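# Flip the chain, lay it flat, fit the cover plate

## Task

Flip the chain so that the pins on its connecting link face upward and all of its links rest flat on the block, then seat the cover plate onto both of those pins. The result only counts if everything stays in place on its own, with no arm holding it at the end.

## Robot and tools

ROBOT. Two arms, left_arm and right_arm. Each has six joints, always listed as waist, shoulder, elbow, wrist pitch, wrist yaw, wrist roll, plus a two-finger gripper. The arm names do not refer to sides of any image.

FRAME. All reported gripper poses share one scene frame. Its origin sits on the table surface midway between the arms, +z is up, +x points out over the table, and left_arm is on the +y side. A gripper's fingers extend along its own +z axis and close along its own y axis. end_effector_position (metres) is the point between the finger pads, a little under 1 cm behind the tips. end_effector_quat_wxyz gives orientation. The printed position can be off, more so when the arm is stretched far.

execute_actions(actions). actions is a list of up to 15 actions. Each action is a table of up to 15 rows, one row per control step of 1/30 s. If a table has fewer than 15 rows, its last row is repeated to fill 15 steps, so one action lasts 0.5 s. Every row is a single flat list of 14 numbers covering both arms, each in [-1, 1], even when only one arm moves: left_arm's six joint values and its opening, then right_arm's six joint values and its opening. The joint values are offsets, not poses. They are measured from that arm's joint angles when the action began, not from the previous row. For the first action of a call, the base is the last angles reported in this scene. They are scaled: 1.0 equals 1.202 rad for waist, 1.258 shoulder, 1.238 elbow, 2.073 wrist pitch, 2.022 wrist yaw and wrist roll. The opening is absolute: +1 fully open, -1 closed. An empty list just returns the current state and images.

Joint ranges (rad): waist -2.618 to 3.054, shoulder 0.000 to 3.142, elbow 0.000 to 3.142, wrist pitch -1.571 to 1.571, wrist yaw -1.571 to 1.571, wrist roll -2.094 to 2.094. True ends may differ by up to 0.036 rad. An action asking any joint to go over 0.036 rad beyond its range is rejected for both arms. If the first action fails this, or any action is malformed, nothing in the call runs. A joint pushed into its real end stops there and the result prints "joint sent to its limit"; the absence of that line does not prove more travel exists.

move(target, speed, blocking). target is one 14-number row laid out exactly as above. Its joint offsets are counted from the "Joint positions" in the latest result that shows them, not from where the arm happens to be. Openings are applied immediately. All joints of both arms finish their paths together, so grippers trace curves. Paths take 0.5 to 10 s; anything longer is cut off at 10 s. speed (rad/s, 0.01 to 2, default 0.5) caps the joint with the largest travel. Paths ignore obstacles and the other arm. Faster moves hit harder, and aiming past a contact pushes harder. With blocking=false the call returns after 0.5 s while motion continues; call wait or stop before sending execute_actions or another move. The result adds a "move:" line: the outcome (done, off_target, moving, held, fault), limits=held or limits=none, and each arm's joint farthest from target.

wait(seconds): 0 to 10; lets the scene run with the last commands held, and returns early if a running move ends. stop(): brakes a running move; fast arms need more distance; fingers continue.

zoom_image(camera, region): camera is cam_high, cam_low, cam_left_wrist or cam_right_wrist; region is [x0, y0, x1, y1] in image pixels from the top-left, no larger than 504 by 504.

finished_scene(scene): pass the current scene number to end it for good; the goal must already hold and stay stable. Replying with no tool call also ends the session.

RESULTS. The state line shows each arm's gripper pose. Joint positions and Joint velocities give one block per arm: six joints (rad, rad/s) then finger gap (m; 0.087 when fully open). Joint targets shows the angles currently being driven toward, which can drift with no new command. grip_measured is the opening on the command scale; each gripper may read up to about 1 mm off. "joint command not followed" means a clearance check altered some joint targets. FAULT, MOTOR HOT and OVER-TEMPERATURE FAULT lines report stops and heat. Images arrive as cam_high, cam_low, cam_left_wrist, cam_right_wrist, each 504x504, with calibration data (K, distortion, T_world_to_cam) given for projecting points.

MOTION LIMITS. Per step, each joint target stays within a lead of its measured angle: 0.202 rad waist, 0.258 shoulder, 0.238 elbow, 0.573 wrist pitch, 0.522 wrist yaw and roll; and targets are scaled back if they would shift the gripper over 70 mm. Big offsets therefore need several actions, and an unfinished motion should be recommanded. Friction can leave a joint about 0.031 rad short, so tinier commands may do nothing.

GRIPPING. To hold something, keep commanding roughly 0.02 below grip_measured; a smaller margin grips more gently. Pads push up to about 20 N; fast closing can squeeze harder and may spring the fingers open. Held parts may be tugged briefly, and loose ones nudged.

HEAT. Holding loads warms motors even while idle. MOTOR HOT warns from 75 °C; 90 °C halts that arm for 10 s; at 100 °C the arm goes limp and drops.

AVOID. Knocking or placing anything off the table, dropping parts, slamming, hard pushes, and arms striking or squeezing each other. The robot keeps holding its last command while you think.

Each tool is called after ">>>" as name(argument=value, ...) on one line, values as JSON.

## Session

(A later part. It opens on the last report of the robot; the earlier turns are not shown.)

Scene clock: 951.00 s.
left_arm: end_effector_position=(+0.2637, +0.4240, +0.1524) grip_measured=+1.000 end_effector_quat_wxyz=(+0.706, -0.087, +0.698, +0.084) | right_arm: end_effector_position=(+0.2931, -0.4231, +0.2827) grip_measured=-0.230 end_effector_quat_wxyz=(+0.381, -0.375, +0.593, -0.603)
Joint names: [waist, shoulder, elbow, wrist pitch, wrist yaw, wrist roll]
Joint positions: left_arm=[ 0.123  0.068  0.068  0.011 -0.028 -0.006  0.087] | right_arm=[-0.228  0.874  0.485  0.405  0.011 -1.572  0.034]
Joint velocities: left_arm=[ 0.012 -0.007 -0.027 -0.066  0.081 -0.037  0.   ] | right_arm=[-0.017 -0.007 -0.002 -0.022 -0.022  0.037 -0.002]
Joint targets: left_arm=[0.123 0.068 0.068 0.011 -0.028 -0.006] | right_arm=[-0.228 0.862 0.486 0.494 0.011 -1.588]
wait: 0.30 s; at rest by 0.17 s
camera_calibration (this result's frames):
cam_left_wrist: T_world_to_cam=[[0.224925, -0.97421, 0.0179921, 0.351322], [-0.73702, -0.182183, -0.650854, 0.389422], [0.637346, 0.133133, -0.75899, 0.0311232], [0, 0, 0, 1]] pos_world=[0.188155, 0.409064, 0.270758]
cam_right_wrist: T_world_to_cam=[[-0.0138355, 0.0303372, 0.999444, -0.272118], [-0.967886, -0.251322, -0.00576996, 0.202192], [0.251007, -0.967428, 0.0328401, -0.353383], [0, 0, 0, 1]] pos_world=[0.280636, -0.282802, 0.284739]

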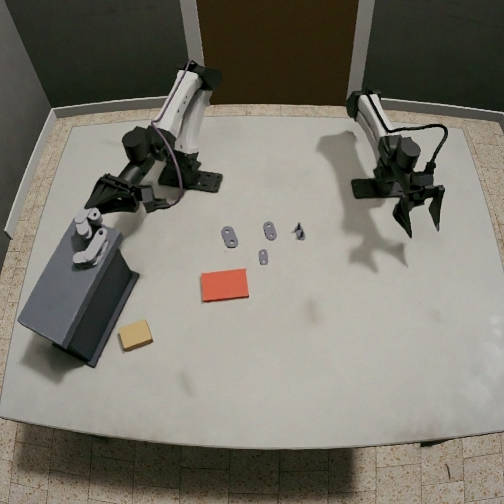

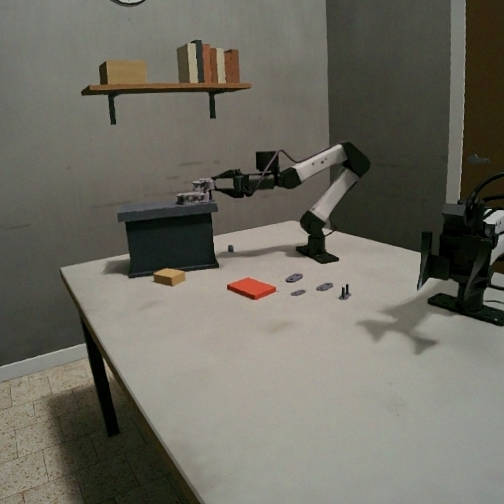

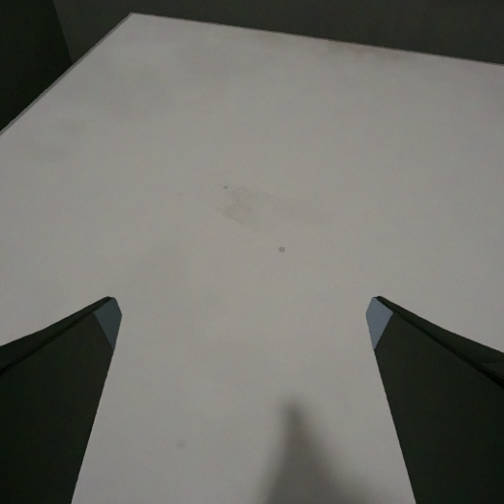

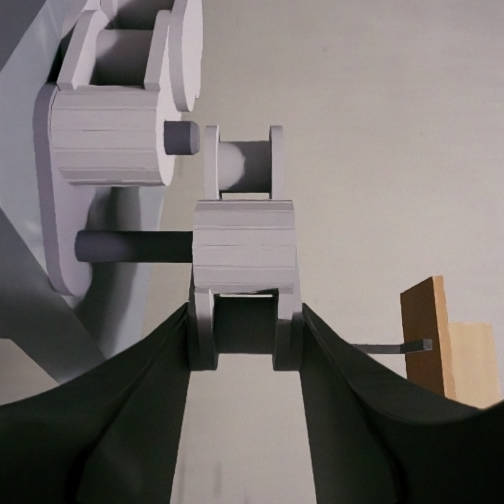

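>>> execute_actions(actions=[[[0,0,0,0,0,0,1,0,-0.01,0,0.035,0,-0.008,-0.35],[0,0,0,0,0,0,1,0,-0.01,0,0.03,0,-0.008,-0.35],[0,0,0,0,0,0,1,0,-0.01,0,0.024,0,-0.008,-0.35]]])

>>> zoom_image(camera="cam_high", region=[75,200,115,240])

Scene clock: 957.60 s.
left_arm: end_effector_position=(+0.2637, +0.4240, +0.1524) grip_measured=+1.000 end_effector_quat_wxyz=(+0.706, -0.087, +0.698, +0.084) | right_arm: end_effector_position=(+0.2931, -0.4231, +0.2824) grip_measured=-0.230 end_effector_quat_wxyz=(+0.380, -0.375, +0.593, -0.602)
Joint names: [waist, shoulder, elbow, wrist pitch, wrist yaw, wrist roll]
Joint positions: left_arm=[ 0.123  0.068  0.068  0.011 -0.028 -0.006  0.087] | right_arm=[-0.228  0.874  0.485  0.404  0.011 -1.572  0.034]
Joint velocities: left_arm=[-0.012 -0.002 -0.027 -0.022 -0.037  0.037  0.   ] | right_arm=[ 0.002  0.012  0.002 -0.007 -0.037 -0.022 -0.001]
Joint targets: left_arm=[0.123 0.068 0.068 0.011 -0.028 -0.006] | right_arm=[-0.228 0.862 0.485 0.455 0.011 -1.588]
camera_calibration (this result's frames):
cam_left_wrist: T_world_to_cam=[[0.224925, -0.97421, 0.0179921, 0.351322], [-0.73702, -0.182183, -0.650854, 0.389422], [0.637346, 0.133133, -0.75899, 0.0311232], [0, 0, 0, 1]] pos_world=[0.188155, 0.409064, 0.270758]
cam_right_wrist: T_world_to_cam=[[-0.0127972, 0.0298573, 0.999472, -0.272349], [-0.967892, -0.25132, -0.00488516, 0.201947], [0.251041, -0.967444, 0.0321148, -0.353188], [0, 0, 0, 1]] pos_world=[0.280642, -0.282805, 0.284534]

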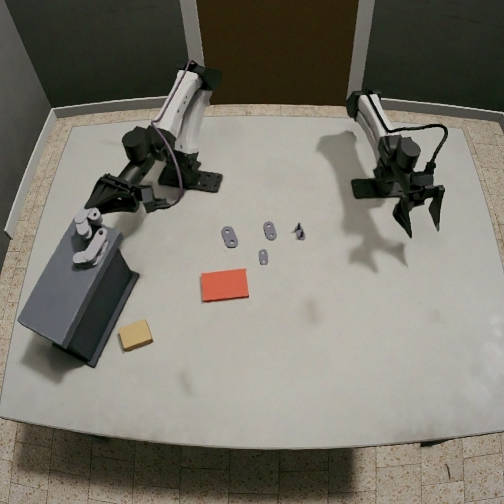

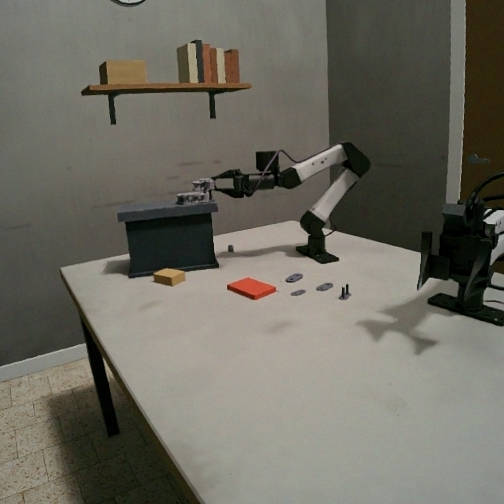

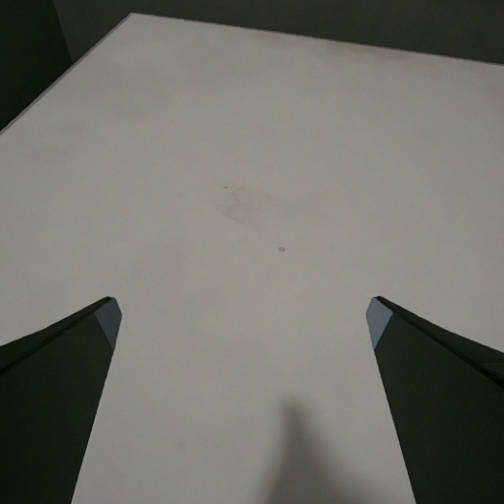

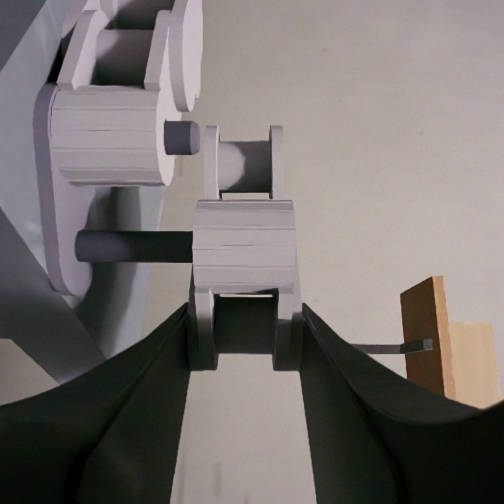

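Region (75, 200, 115, 240) of cam_high's 504x504 image, scaled by 12.600, with more detail than that image has.

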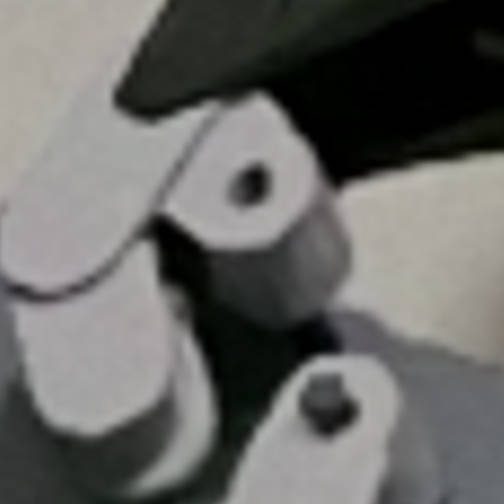

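>>> execute_actions(actions=[[[0,0,0,0,0,0,1,-0.008,0.004,0,0.034,0,-0.008,-0.35],[0,0,0,0,0,0,1,-0.009,0.006,0,0.034,0,-0.008,-0.35],[0,0,0,0,0,0,1,-0.01,0.008,0,0.035,0,-0.008,-0.35],[0,0,0,0,0,0,1,-0.011,0.01,0,0.036,0,-0.008,-0.35],[0,0,0,0,0,0,1,-0.012,0.012,0,0.037,0,-0.008,-0.35]]])

Scene clock: 961.93 s.
left_arm: end_effector_position=(+0.2637, +0.4240, +0.1524) grip_measured=+1.000 end_effector_quat_wxyz=(+0.706, -0.087, +0.698, +0.084) | right_arm: end_effector_position=(+0.2922, -0.4246, +0.2825) grip_measured=-0.230 end_effector_quat_wxyz=(+0.379, -0.373, +0.594, -0.604)
Joint names: [waist, shoulder, elbow, wrist pitch, wrist yaw, wrist roll]
Joint positions: left_arm=[ 0.123  0.068  0.068  0.011 -0.028 -0.006  0.087] | right_arm=[-0.233  0.874  0.485  0.405  0.011 -1.572  0.034]
Joint velocities: left_arm=[-0.027 -0.002 -0.012  0.037 -0.022  0.037  0.   ] | right_arm=[ 0.007 -0.007 -0.012  0.066  0.022 -0.066  0.   ]
Joint targets: left_arm=[0.123 0.068 0.068 0.011 -0.028 -0.006] | right_arm=[-0.243 0.889 0.485 0.481 0.011 -1.588]
camera_calibration (this result's frames):
cam_left_wrist: T_world_to_cam=[[0.224925, -0.97421, 0.0179921, 0.351322], [-0.73702, -0.182183, -0.650854, 0.389422], [0.637346, 0.133133, -0.75899, 0.0311232], [0, 0, 0, 1]] pos_world=[0.188155, 0.409064, 0.270758]
cam_right_wrist: T_world_to_cam=[[-0.0129943, 0.030082, 0.999463, -0.272256], [-0.969125, -0.246517, -0.0051801, 0.203161], [0.246229, -0.968671, 0.0323566, -0.353572], [0, 0, 0, 1]] pos_world=[0.28041, -0.284222, 0.284602]

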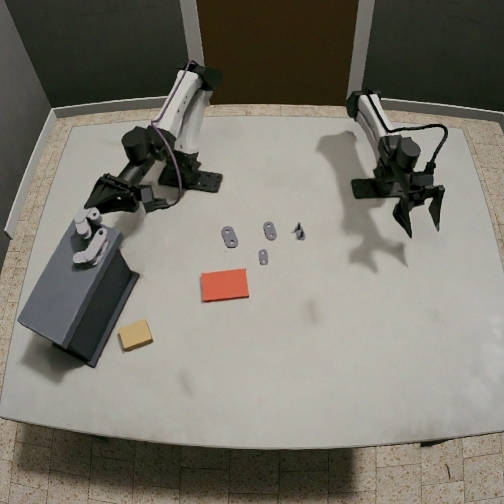

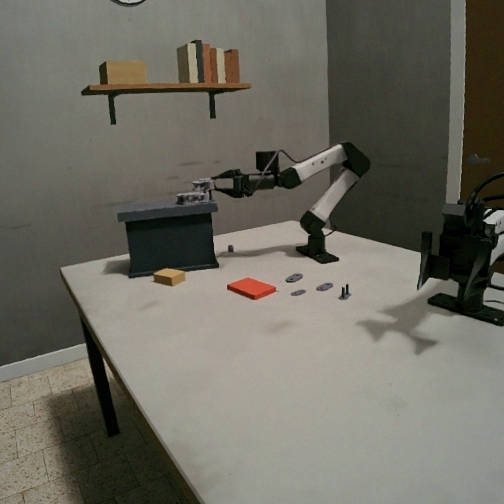

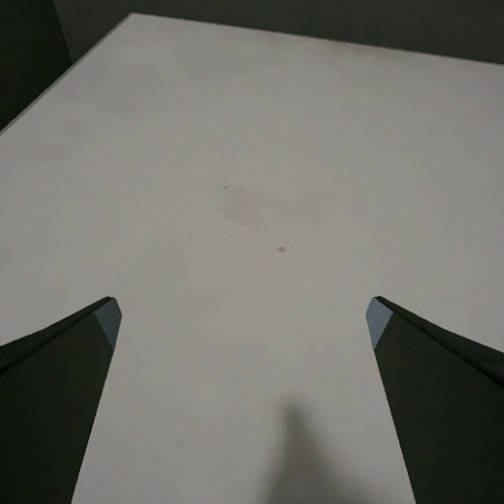

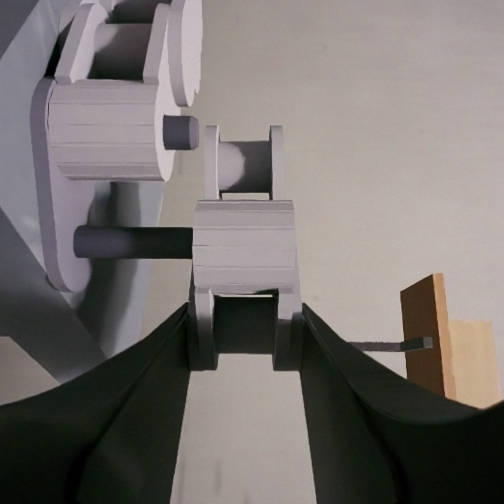

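Now forward ~2 mm while unloading.

>>> execute_actions(actions=[[[0,0,0,0,0,0,1,0,0.014,0.02,0.05,0,-0.008,-0.35],[0,0,0,0,0,0,1,0,0.016,0.02,0.05,0,-0.008,-0.35]],[[0,0,0,0,0,0,1,0,-0.005,0.01,0.032,0,-0.008,-0.35]]])

Scene clock: 965.17 s.
left_arm: end_effector_position=(+0.2637, +0.4240, +0.1524) grip_measured=+1.000 end_effector_quat_wxyz=(+0.706, -0.087, +0.698, +0.084) | right_arm: end_effector_position=(+0.2942, -0.4255, +0.2826) grip_measured=-0.230 end_effector_quat_wxyz=(+0.380, -0.372, +0.592, -0.605)
Joint names: [waist, shoulder, elbow, wrist pitch, wrist yaw, wrist roll]
Joint positions: left_arm=[ 0.123  0.068  0.068  0.011 -0.028 -0.006  0.087] | right_arm=[-0.233  0.888  0.485  0.423  0.011 -1.572  0.034]
Joint velocities: left_arm=[ 0.007 -0.017  0.037 -0.051  0.022 -0.066  0.   ] | right_arm=[-0.002 -0.012  0.012  0.007 -0.037  0.007  0.   ]
Joint targets: left_arm=[0.123 0.068 0.068 0.011 -0.028 -0.006] | right_arm=[-0.233 0.882 0.498 0.490 0.011 -1.588]
camera_calibration (this result's frames):
cam_left_wrist: T_world_to_cam=[[0.224925, -0.97421, 0.0179921, 0.351322], [-0.73702, -0.182183, -0.650854, 0.389422], [0.637346, 0.133133, -0.75899, 0.0311232], [0, 0, 0, 1]] pos_world=[0.188155, 0.409064, 0.270758]
cam_right_wrist: T_world_to_cam=[[-0.0174828, 0.0321838, 0.999329, -0.270067], [-0.969093, -0.246532, -0.00901412, 0.205959], [0.246077, -0.9686, 0.0354991, -0.355807], [0, 0, 0, 1]] pos_world=[0.282428, -0.285167, 0.284374]

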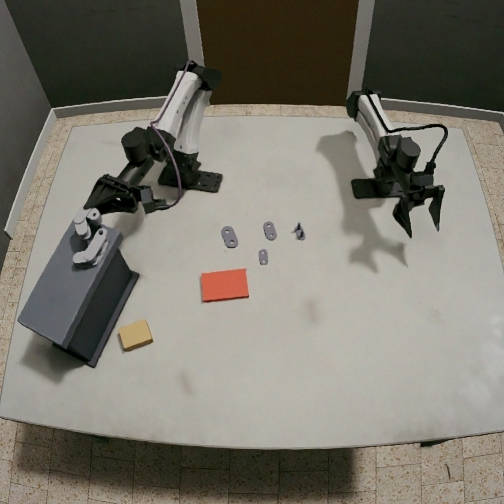

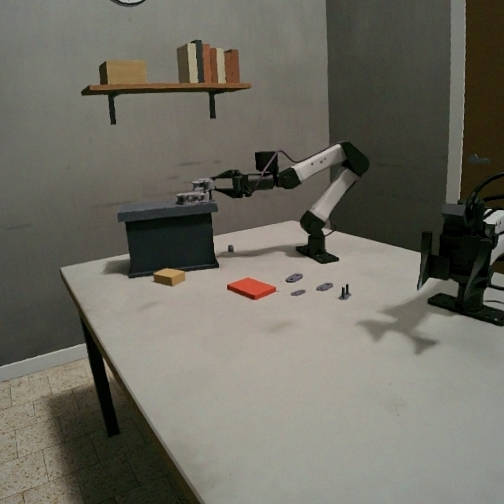

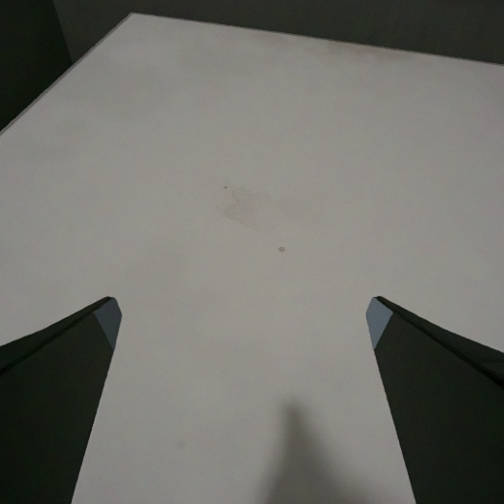

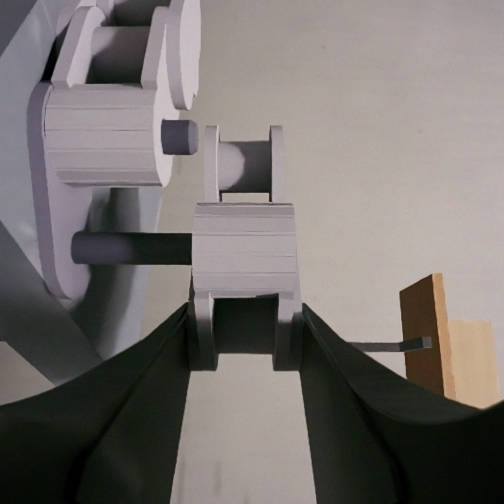

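>>> zoom_image(camera="cam_low", region=[195,172,225,202])

>>> zoom_image(camera="cam_right_wrist", region=[30,80,310,310])

Region (195, 172, 225, 202) of cam_low's 504x504 image, scaled by 16.800, with more detail than that image has.

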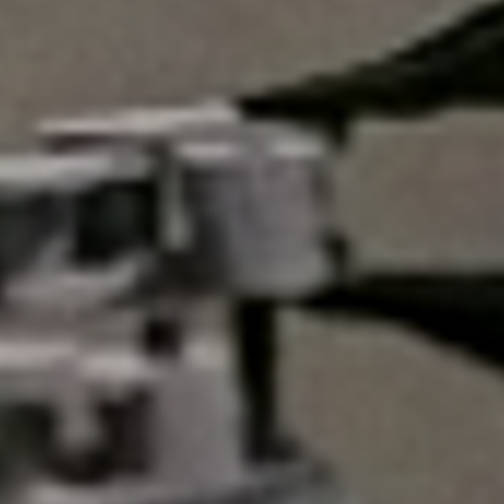

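Region (30, 80, 310, 310) of cam_right_wrist's 504x504 image, scaled by 1.800, with more detail than that image has; it fills the top 414 rows of this view, and the rest is white.

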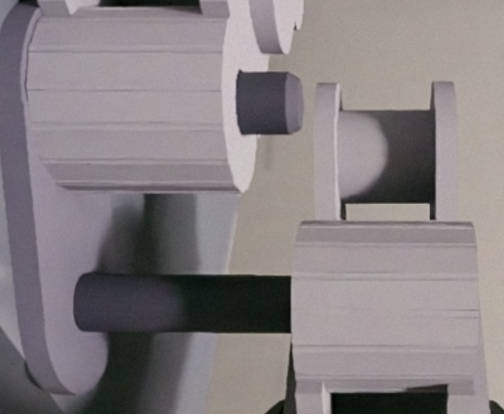

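>>> execute_actions(actions=[[[0,0,0,0,0,0,1,-0.0105,0.01,0.02,0.046,0,-0.008,-0.35]],[[0,0,0,0,0,0,1,0,-0.005,0.01,0.025,0,-0.008,-0.35]]])

Scene clock: 970.93 s.
left_arm: end_effector_position=(+0.2637, +0.4240, +0.1524) grip_measured=+1.000 end_effector_quat_wxyz=(+0.706, -0.087, +0.698, +0.084) | right_arm: end_effector_position=(+0.2936, -0.4266, +0.2824) grip_measured=-0.230 end_effector_quat_wxyz=(+0.379, -0.372, +0.593, -0.605)
Joint names: [waist, shoulder, elbow, wrist pitch, wrist yaw, wrist roll]
Joint positions: left_arm=[ 0.123  0.068  0.068  0.011 -0.028 -0.006  0.087] | right_arm=[-0.237  0.888  0.485  0.422  0.011 -1.572  0.034]
Joint velocities: left_arm=[-0.002 -0.007  0.002 -0.022  0.007  0.022  0.   ] | right_arm=[-0.022  0.002 -0.012 -0.022  0.007  0.007 -0.001]
Joint targets: left_arm=[0.123 0.068 0.068 0.011 -0.028 -0.006] | right_arm=[-0.237 0.882 0.498 0.476 0.011 -1.588]
camera_calibration (this result's frames):
cam_left_wrist: T_world_to_cam=[[0.224925, -0.97421, 0.0179921, 0.351322], [-0.73702, -0.182183, -0.650854, 0.389422], [0.637346, 0.133133, -0.75899, 0.0311232], [0, 0, 0, 1]] pos_world=[0.188155, 0.409064, 0.270758]
cam_right_wrist: T_world_to_cam=[[-0.0163381, 0.0317551, 0.999362, -0.270289], [-0.969942, -0.243199, -0.00812936, 0.2065], [0.242786, -0.969456, 0.034774, -0.35583], [0, 0, 0, 1]] pos_world=[0.282268, -0.286158, 0.284169]

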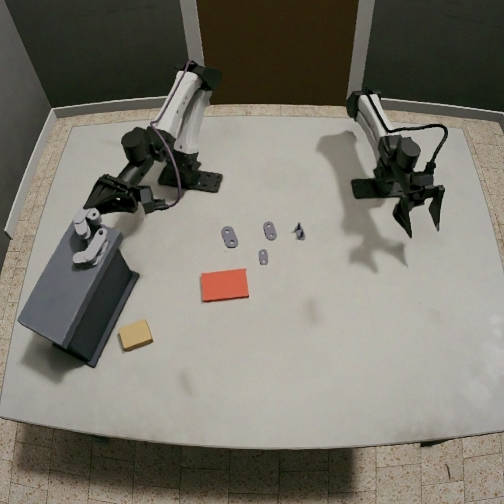

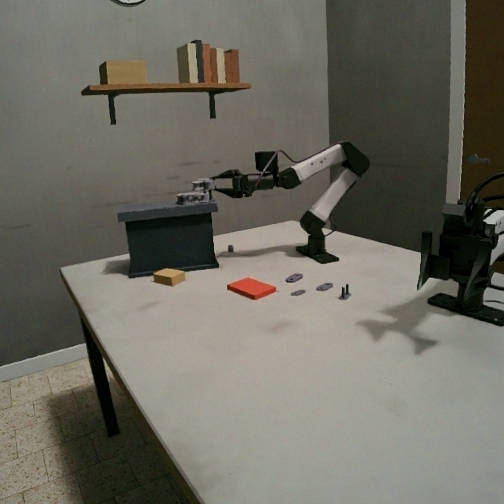

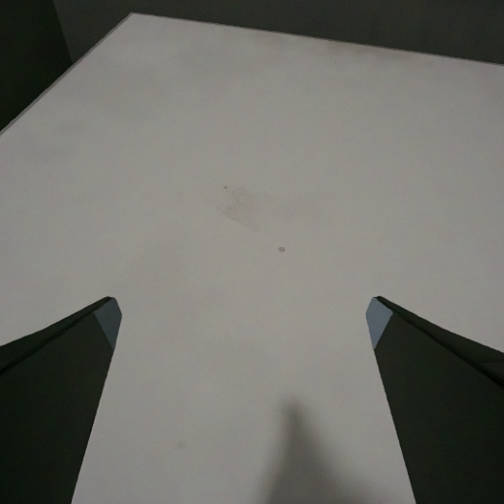

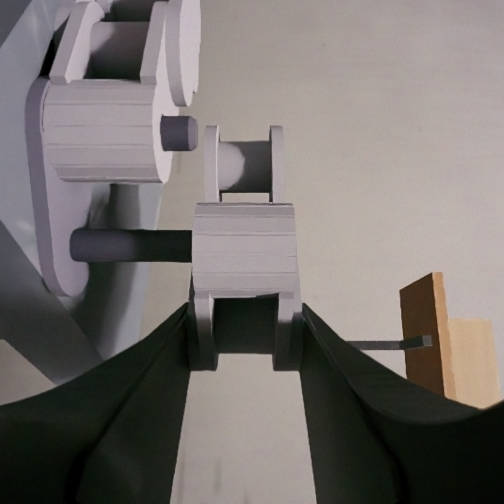

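>>> execute_actions(actions=[[[0,0,0,0,0,0,1,0,-0.005,0.042,0.046,0,-0.008,-0.35]],[[0,0,0,0,0,0,1,0,0.0125,0.025,0.044,0,-0.008,-0.35]],[[0,0,0,0,0,0,1,0,-0.005,0.02,0.036,0,-0.008,-0.35],[0,0,0,0,0,0,1,0,-0.005,0.02,0.036,0,-0.008,-0.35],[0,0,0,0,0,0,1,0,-0.005,0.02,0.03,0,-0.008,-0.35],[0,0,0,0,0,0,1,0,-0.005,0.02,0.03,0,-0.008,-0.35],[0,0,0,0,0,0,1,0,-0.005,0.02,0.024,0,-0.008,-0.35]]])

Scene clock: 978.10 s.
left_arm: end_effector_position=(+0.2637, +0.4240, +0.1524) grip_measured=+1.000 end_effector_quat_wxyz=(+0.706, -0.087, +0.698, +0.084) | right_arm: end_effector_position=(+0.2961, -0.4278, +0.2734) grip_measured=-0.230 end_effector_quat_wxyz=(+0.371, -0.379, +0.605, -0.594)
Joint names: [waist, shoulder, elbow, wrist pitch, wrist yaw, wrist roll]
Joint positions: left_arm=[ 0.123  0.068  0.068  0.011 -0.028 -0.006  0.087] | right_arm=[-0.237  0.903  0.493  0.39   0.011 -1.572  0.034]
Joint velocities: left_arm=[ 0.002  0.007 -0.012 -0.051  0.007 -0.007  0.   ] | right_arm=[ 0.012  0.007 -0.002  0.022 -0.007  0.007  0.   ]
Joint targets: left_arm=[0.123 0.068 0.068 0.011 -0.028 -0.006] | right_arm=[-0.237 0.897 0.518 0.472 0.011 -1.588]
camera_calibration (this result's frames):
cam_left_wrist: T_world_to_cam=[[0.224925, -0.97421, 0.0179921, 0.351322], [-0.73702, -0.182183, -0.650854, 0.389422], [0.637346, 0.133133, -0.75899, 0.0311232], [0, 0, 0, 1]] pos_world=[0.188155, 0.409064, 0.270758]
cam_right_wrist: T_world_to_cam=[[0.0188318, 0.0151393, 0.999708, -0.27889], [-0.969699, -0.243314, 0.0219512, 0.200231], [0.243576, -0.969829, 0.0100985, -0.350928], [0, 0, 0, 1]] pos_world=[0.284893, -0.287399, 0.277957]

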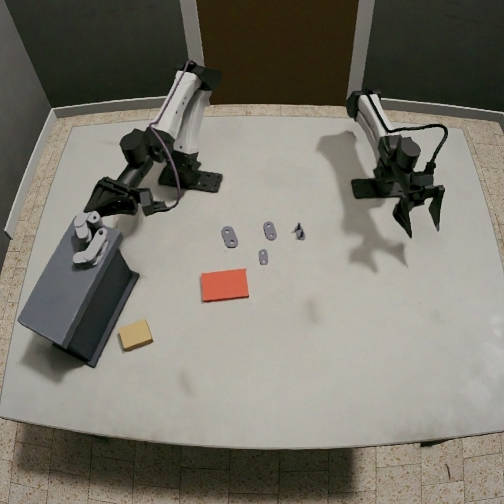

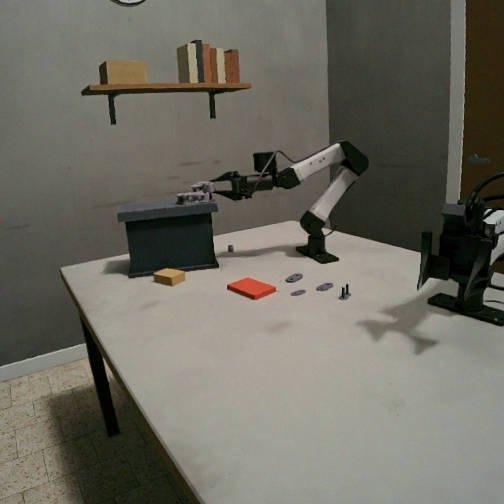

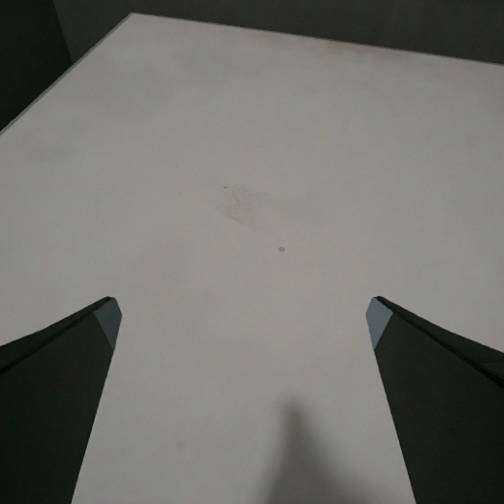

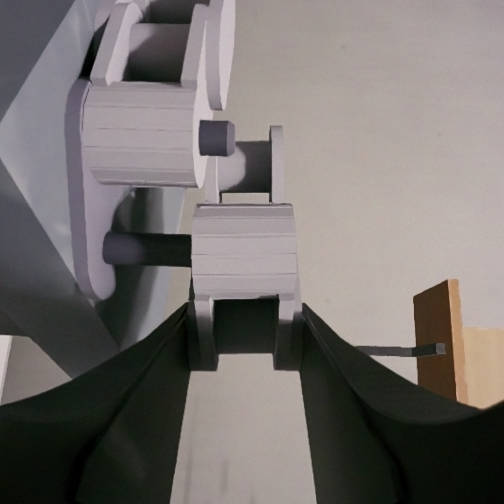

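>>> execute_actions(actions=[[[0,0,0,0,0,0,1,0,-0.005,0,0.053,0,-0.008,-0.35],[0,0,0,0,0,0,1,0,-0.005,-0.006,0.057,0,-0.008,-0.35],[0,0,0,0,0,0,1,0,-0.005,-0.012,0.061,0,-0.008,-0.35],[0,0,0,0,0,0,1,0,-0.005,-0.018,0.065,0,-0.008,-0.35],[0,0,0,0,0,0,1,0,-0.005,-0.024,0.069,0,-0.008,-0.35],[0,0,0,0,0,0,1,0,-0.005,-0.029,0.072,0,-0.008,-0.35]],[[0,0,0,0,0,0,1,0,-0.005,0,0.053,0,-0.008,-0.35],[0,0,0,0,0,0,1,0,-0.005,-0.006,0.057,0,-0.008,-0.35],[0,0,0,0,0,0,1,0,-0.005,-0.012,0.061,0,-0.008,-0.35],[0,0,0,0,0,0,1,0,-0.005,-0.018,0.065,0,-0.008,-0.35],[0,0,0,0,0,0,1,0,-0.005,-0.024,0.069,0,-0.008,-0.35],[0,0,0,0,0,0,1,0,-0.005,-0.029,0.072,0,-0.008,-0.35]],[[0,0,0,0,0,0,1,0,-0.005,0,0.053,0,-0.008,-0.35],[0,0,0,0,0,0,1,0,-0.005,-0.006,0.057,0,-0.008,-0.35],[0,0,0,0,0,0,1,0,-0.005,-0.012,0.061,0,-0.008,-0.35],[0,0,0,0,0,0,1,0,-0.005,-0.018,0.065,0,-0.008,-0.35],[0,0,0,0,0,0,1,0,-0.005,-0.024,0.069,0,-0.008,-0.35],[0,0,0,0,0,0,1,0,-0.005,-0.029,0.072,0,-0.008,-0.35]]])

Scene clock: 988.67 s.
left_arm: end_effector_position=(+0.2637, +0.4240, +0.1524) grip_measured=+1.000 end_effector_quat_wxyz=(+0.706, -0.087, +0.698, +0.084) | right_arm: end_effector_position=(+0.2900, -0.4249, +0.2503) grip_measured=-0.231 end_effector_quat_wxyz=(+0.376, -0.375, +0.598, -0.601)
Joint names: [waist, shoulder, elbow, wrist pitch, wrist yaw, wrist roll]
Joint positions: left_arm=[ 0.123  0.068  0.068  0.011 -0.028 -0.006  0.087] | right_arm=[-0.237  0.903  0.374  0.534  0.011 -1.572  0.034]
Joint velocities: left_arm=[ 0.012 -0.022 -0.007  0.007  0.022 -0.051  0.   ] | right_arm=[-0.022  0.007  0.012  0.037 -0.037 -0.037 -0.   ]
Joint targets: left_arm=[0.123 0.068 0.068 0.011 -0.028 -0.006] | right_arm=[-0.237 0.897 0.378 0.636 0.011 -1.588]
camera_calibration (this result's frames):
cam_left_wrist: T_world_to_cam=[[0.224925, -0.97421, 0.0179921, 0.351322], [-0.73702, -0.182183, -0.650854, 0.389422], [0.637346, 0.133133, -0.75899, 0.0311232], [0, 0, 0, 1]] pos_world=[0.188155, 0.409064, 0.270758]
cam_right_wrist: T_world_to_cam=[[-0.0030705, 0.0259087, 0.99966, -0.244761], [-0.969975, -0.243181, 0.00332331, 0.200309], [0.243184, -0.969635, 0.0258774, -0.350155], [0, 0, 0, 1]] pos_world=[0.278696, -0.284469, 0.253073]

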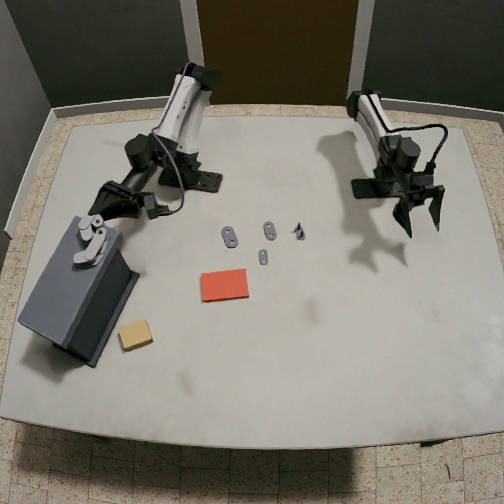

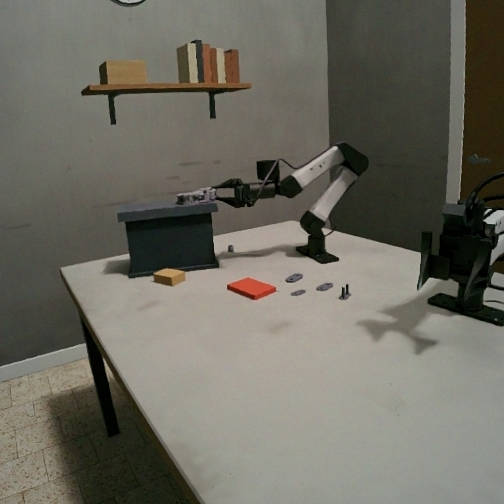

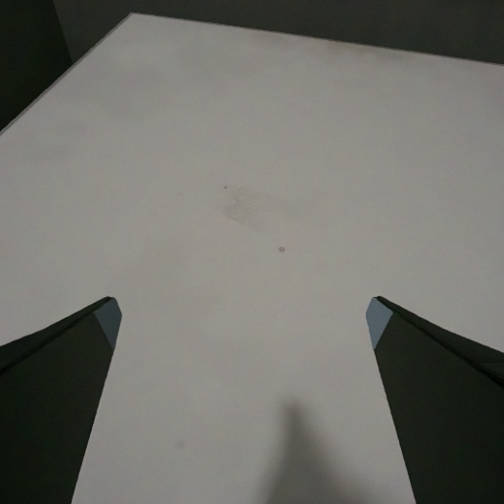

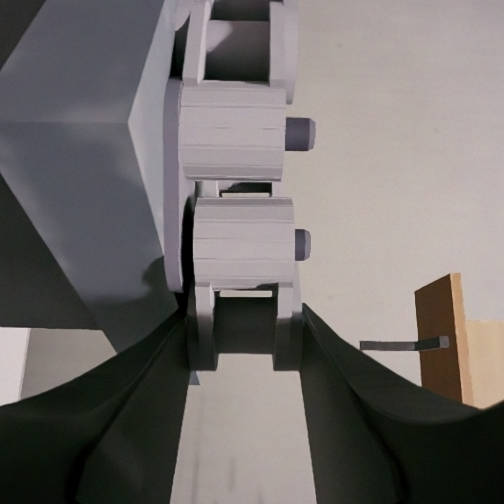

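Settle, release, retract, then go up for a top view.

>>> execute_actions(actions=[[[0,0,0,0,0,0,1,0,0,0,0.035,0,0,-0.35],[0,0,0,0,0,0,1,0,0,0,0.035,0,0,-0.35],[0,0,0,0,0,0,1,0,0,0,0.028,0,0,-0.35],[0,0,0,0,0,0,1,0,0,0,0.028,0,0,-0.35],[0,0,0,0,0,0,1,0,0,0,0.02,0,0,-0.35],[0,0,0,0,0,0,1,0,0,0,0.01,0,0,-0.35]],[[0,0,0,0,0,0,1,0,0,0,0,0,0,-0.35],[0,0,0,0,0,0,1,0,0,0,0,0,0,-0.35],[0,0,0,0,0,0,1,0,0,0,0,0,0,-0.35],[0,0,0,0,0,0,1,0,0,0,0,0,0,0.0]]])

>>> move(target=[0,0,0,0,0,0,1,0,-0.25,-0.085,-0.1,0,0,0], speed=0.4)

>>> move(target=[0,0,0,0,0,0,1,-0.06,0.05,0.6,-0.4,0,0.78,1], speed=1.0)

Scene clock: 994.57 s.
left_arm: end_effector_position=(+0.2637, +0.4240, +0.1524) grip_measured=+1.000 end_effector_quat_wxyz=(+0.706, -0.087, +0.698, +0.084) | right_arm: end_effector_position=(+0.2900, -0.4249, +0.2529) grip_measured=+0.000 end_effector_quat_wxyz=(+0.379, -0.372, +0.595, -0.604)
Joint names: [waist, shoulder, elbow, wrist pitch, wrist yaw, wrist roll]
Joint positions: left_arm=[ 0.123  0.068  0.068  0.011 -0.028 -0.006  0.087] | right_arm=[-0.237  0.903  0.375  0.544  0.011 -1.569  0.044]
Joint velocities: left_arm=[-0.007 -0.012  0.002 -0.051 -0.007 -0.007  0.   ] | right_arm=[-0.012 -0.012  0.012 -0.081 -0.022 -0.037 -0.   ]
Joint targets: left_arm=[0.123 0.068 0.068 0.011 -0.028 -0.006] | right_arm=[-0.237 0.903 0.374 0.530 0.011 -1.568]
camera_calibration (this result's frames):
cam_left_wrist: T_world_to_cam=[[0.224925, -0.97421, 0.0179921, 0.351322], [-0.73702, -0.182183, -0.650854, 0.389422], [0.637346, 0.133133, -0.75899, 0.0311232], [0, 0, 0, 1]] pos_world=[0.188155, 0.409064, 0.270758]
cam_right_wrist: T_world_to_cam=[[-0.0140589, 0.0277258, 0.999517, -0.24339], [-0.969948, -0.243215, -0.00689636, 0.202864], [0.242906, -0.969576, 0.0303119, -0.351239], [0, 0, 0, 1]] pos_world=[0.278664, -0.284466, 0.255318]

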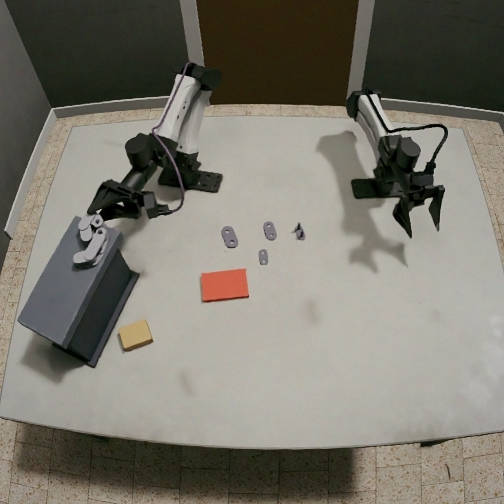

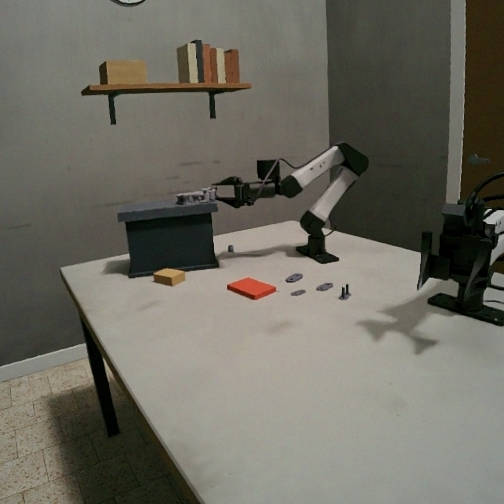

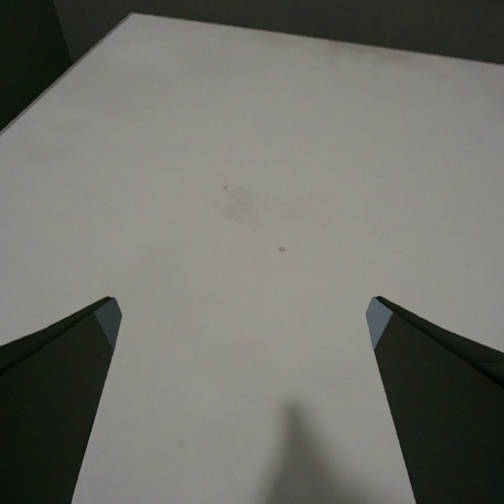

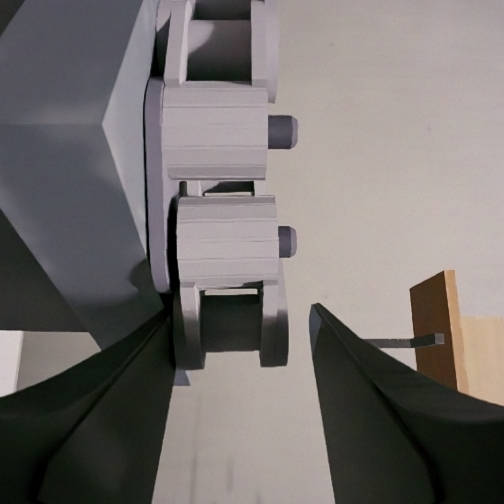

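Scene clock: 996.00 s.
left_arm: end_effector_position=(+0.2637, +0.4240, +0.1524) grip_measured=+1.000 end_effector_quat_wxyz=(+0.706, -0.087, +0.698, +0.084) | right_arm: end_effector_position=(+0.2501, -0.4060, +0.2529) grip_measured=+0.000 end_effector_quat_wxyz=(+0.383, -0.367, +0.590, -0.609)
Joint names: [waist, shoulder, elbow, wrist pitch, wrist yaw, wrist roll]
Joint positions: left_arm=[ 0.123  0.068  0.068  0.011 -0.028 -0.006  0.087] | right_arm=[-0.237  0.604  0.289  0.349  0.011 -1.565  0.044]
Joint velocities: left_arm=[-0.012  0.007 -0.017 -0.022  0.007 -0.066  0.   ] | right_arm=[-0.002  0.007 -0.002 -0.051 -0.11   0.022  0.001]
Joint targets: left_arm=[0.123 0.068 0.068 0.011 -0.028 -0.006] | right_arm=[-0.237 0.588 0.269 0.337 0.011 -1.569]
move: done; limits=none; left_arm: farthest joint: the waist, 0.000 radians from its target (0.000 radians at the start); right_arm: farthest joint: the elbow, 0.019 radians from its target (0.105 radians at the start)
camera_calibration (this result's frames):
cam_left_wrist: T_world_to_cam=[[0.224925, -0.97421, 0.0179921, 0.351322], [-0.73702, -0.182183, -0.650854, 0.389422], [0.637346, 0.133133, -0.75899, 0.0311232], [0, 0, 0, 1]] pos_world=[0.188155, 0.409064, 0.270758]
cam_right_wrist: T_world_to_cam=[[-0.0324494, 0.0326182, 0.998941, -0.237765], [-0.969647, -0.243372, -0.0235511, 0.172786], [0.242346, -0.969384, 0.0395254, -0.325354], [0, 0, 0, 1]] pos_world=[0.238674, -0.265586, 0.254443]

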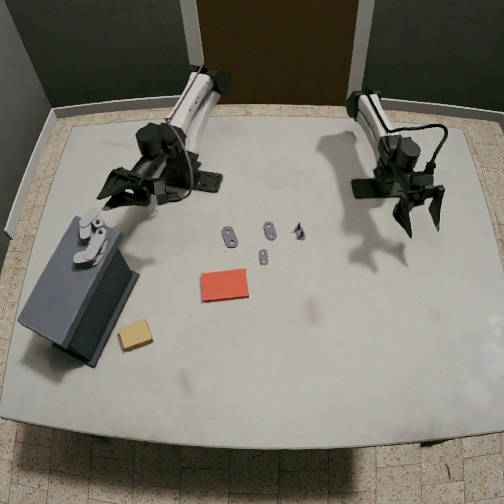

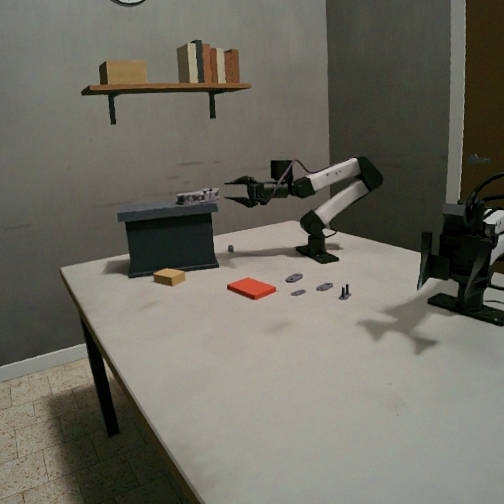

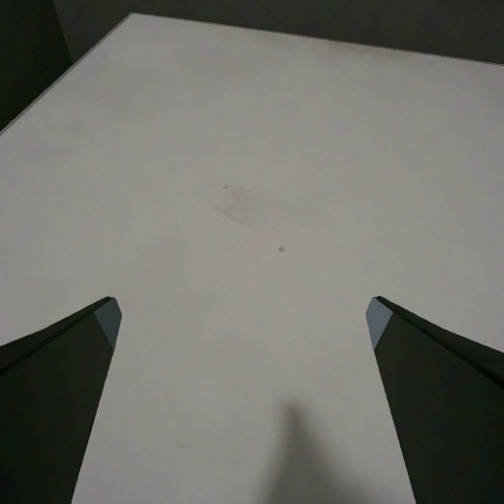

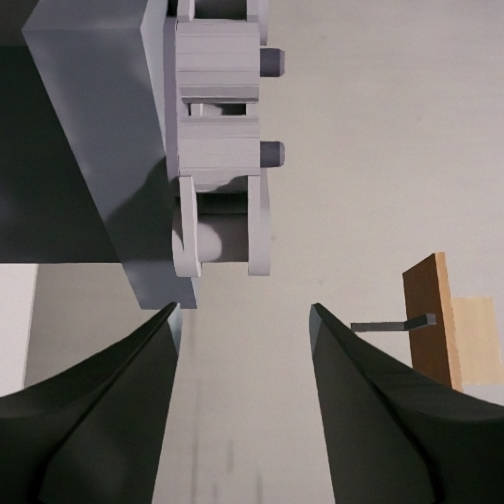

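Scene clock: 998.53 s.
left_arm: end_effector_position=(+0.2637, +0.4240, +0.1524) grip_measured=+1.000 end_effector_quat_wxyz=(+0.706, -0.087, +0.698, +0.084) | right_arm: end_effector_position=(+0.2216, -0.3643, +0.3512) grip_measured=+0.983 end_effector_quat_wxyz=(+0.650, +0.191, +0.716, -0.170)
Joint names: [waist, shoulder, elbow, wrist pitch, wrist yaw, wrist roll]
Joint positions: left_arm=[ 0.123  0.068  0.068  0.011 -0.028 -0.006  0.087] | right_arm=[-0.3    0.646  1.016 -0.467  0.011  0.006  0.087]
Joint velocities: left_arm=[ 0.007  0.012  0.007  0.022 -0.037 -0.051  0.   ] | right_arm=[-0.007 -0.012  0.007 -0.022 -0.007  0.037 -0.001]
Joint targets: left_arm=[0.123 0.068 0.068 0.011 -0.028 -0.006] | right_arm=[-0.309 0.667 1.032 -0.480 0.011 0.012]
move: off_target (right_arm); limits=none; left_arm: farthest joint: the waist, 0.000 radians from its target (0.000 radians at the start); right_arm: farthest joint: the shoulder, 0.021 radians from its target (0.063 radians at the start)
camera_calibration (this result's frames):
cam_left_wrist: T_world_to_cam=[[0.224925, -0.97421, 0.0179921, 0.351322], [-0.73702, -0.182183, -0.650854, 0.389422], [0.637346, 0.133133, -0.75899, 0.0311232], [0, 0, 0, 1]] pos_world=[0.188155, 0.409064, 0.270758]
cam_right_wrist: T_world_to_cam=[[-0.499474, -0.866171, 0.0165483, -0.217142], [-0.719181, 0.403912, -0.565361, 0.528279], [0.483015, -0.294284, -0.824678, 0.21424], [0, 0, 0, 1]] pos_world=[0.167991, -0.338413, 0.478941]

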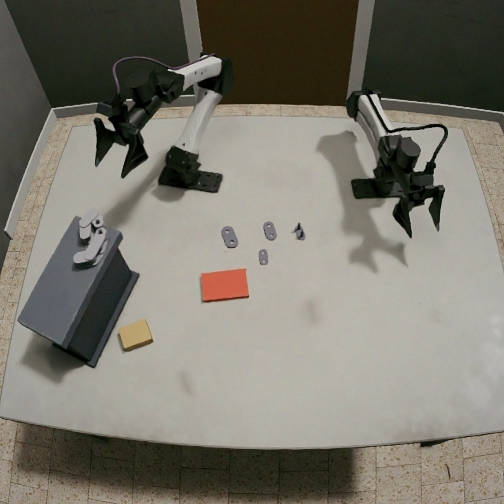

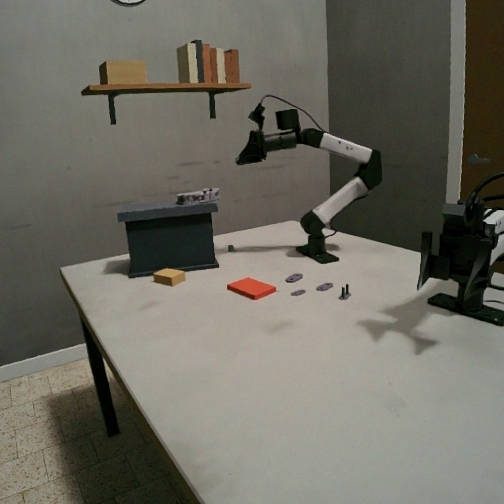

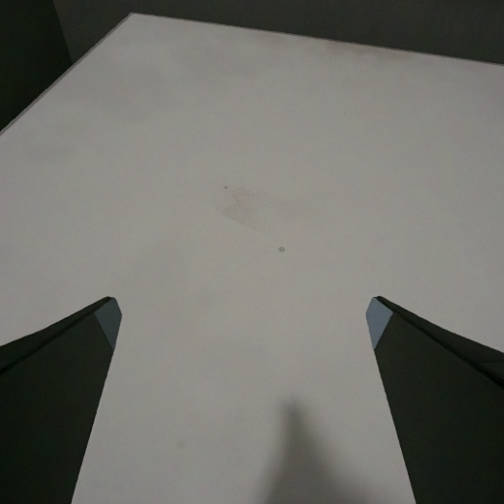

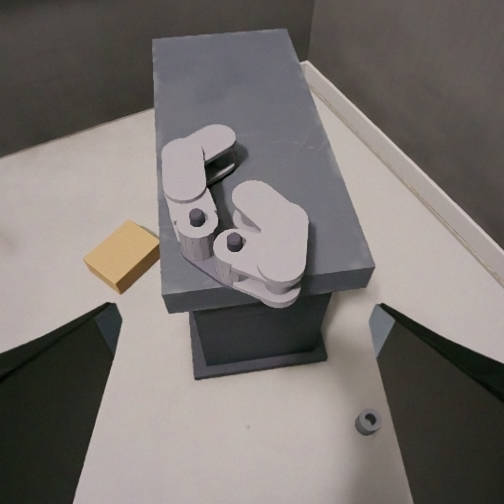

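>>> execute_actions(actions=[])

Scene clock: 1015.83 s.
left_arm: end_effector_position=(+0.2637, +0.4240, +0.1524) grip_measured=+1.000 end_effector_quat_wxyz=(+0.706, -0.087, +0.698, +0.084) | right_arm: end_effector_position=(+0.2216, -0.3643, +0.3512) grip_measured=+0.983 end_effector_quat_wxyz=(+0.650, +0.191, +0.716, -0.169)
Joint names: [waist, shoulder, elbow, wrist pitch, wrist yaw, wrist roll]
Joint positions: left_arm=[ 0.123  0.068  0.068  0.011 -0.028 -0.006  0.087] | right_arm=[-0.3    0.646  1.016 -0.467  0.011  0.007  0.087]
Joint velocities: left_arm=[ 0.007 -0.022 -0.002 -0.007  0.051  0.037  0.   ] | right_arm=[ 0.007  0.012  0.007  0.037 -0.022 -0.051  0.001]
Joint targets: left_arm=[0.123 0.068 0.068 0.011 -0.028 -0.006] | right_arm=[-0.309 0.667 1.032 -0.480 0.011 0.012]
camera_calibration (this result's frames):
cam_left_wrist: T_world_to_cam=[[0.224925, -0.97421, 0.0179921, 0.351322], [-0.73702, -0.182183, -0.650854, 0.389422], [0.637346, 0.133133, -0.75899, 0.0311232], [0, 0, 0, 1]] pos_world=[0.188155, 0.409064, 0.270758]
cam_right_wrist: T_world_to_cam=[[-0.499504, -0.866161, 0.0161758, -0.216984], [-0.719249, 0.40423, -0.565047, 0.528227], [0.482883, -0.293878, -0.8249, 0.214433], [0, 0, 0, 1]] pos_world=[0.167996, -0.338451, 0.478869]

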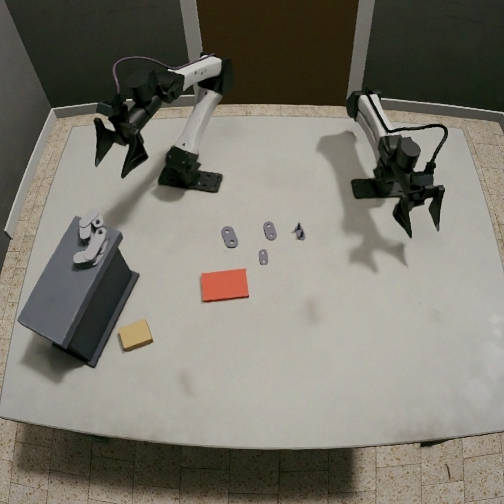

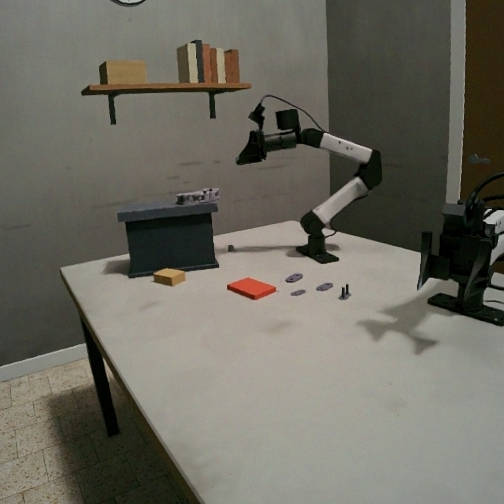

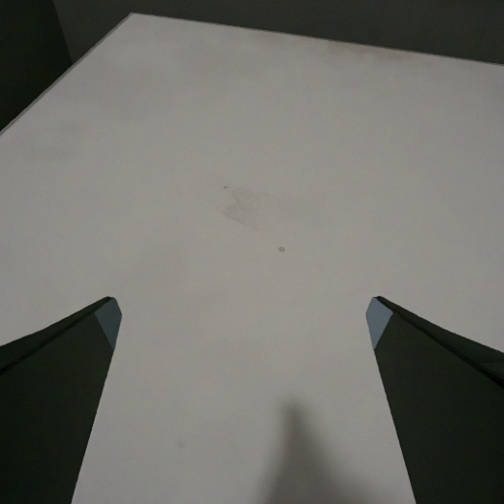

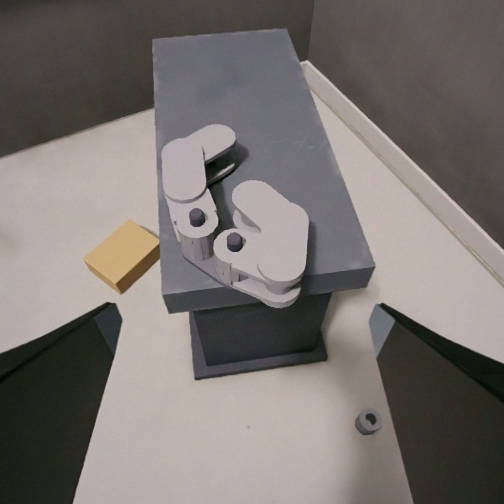

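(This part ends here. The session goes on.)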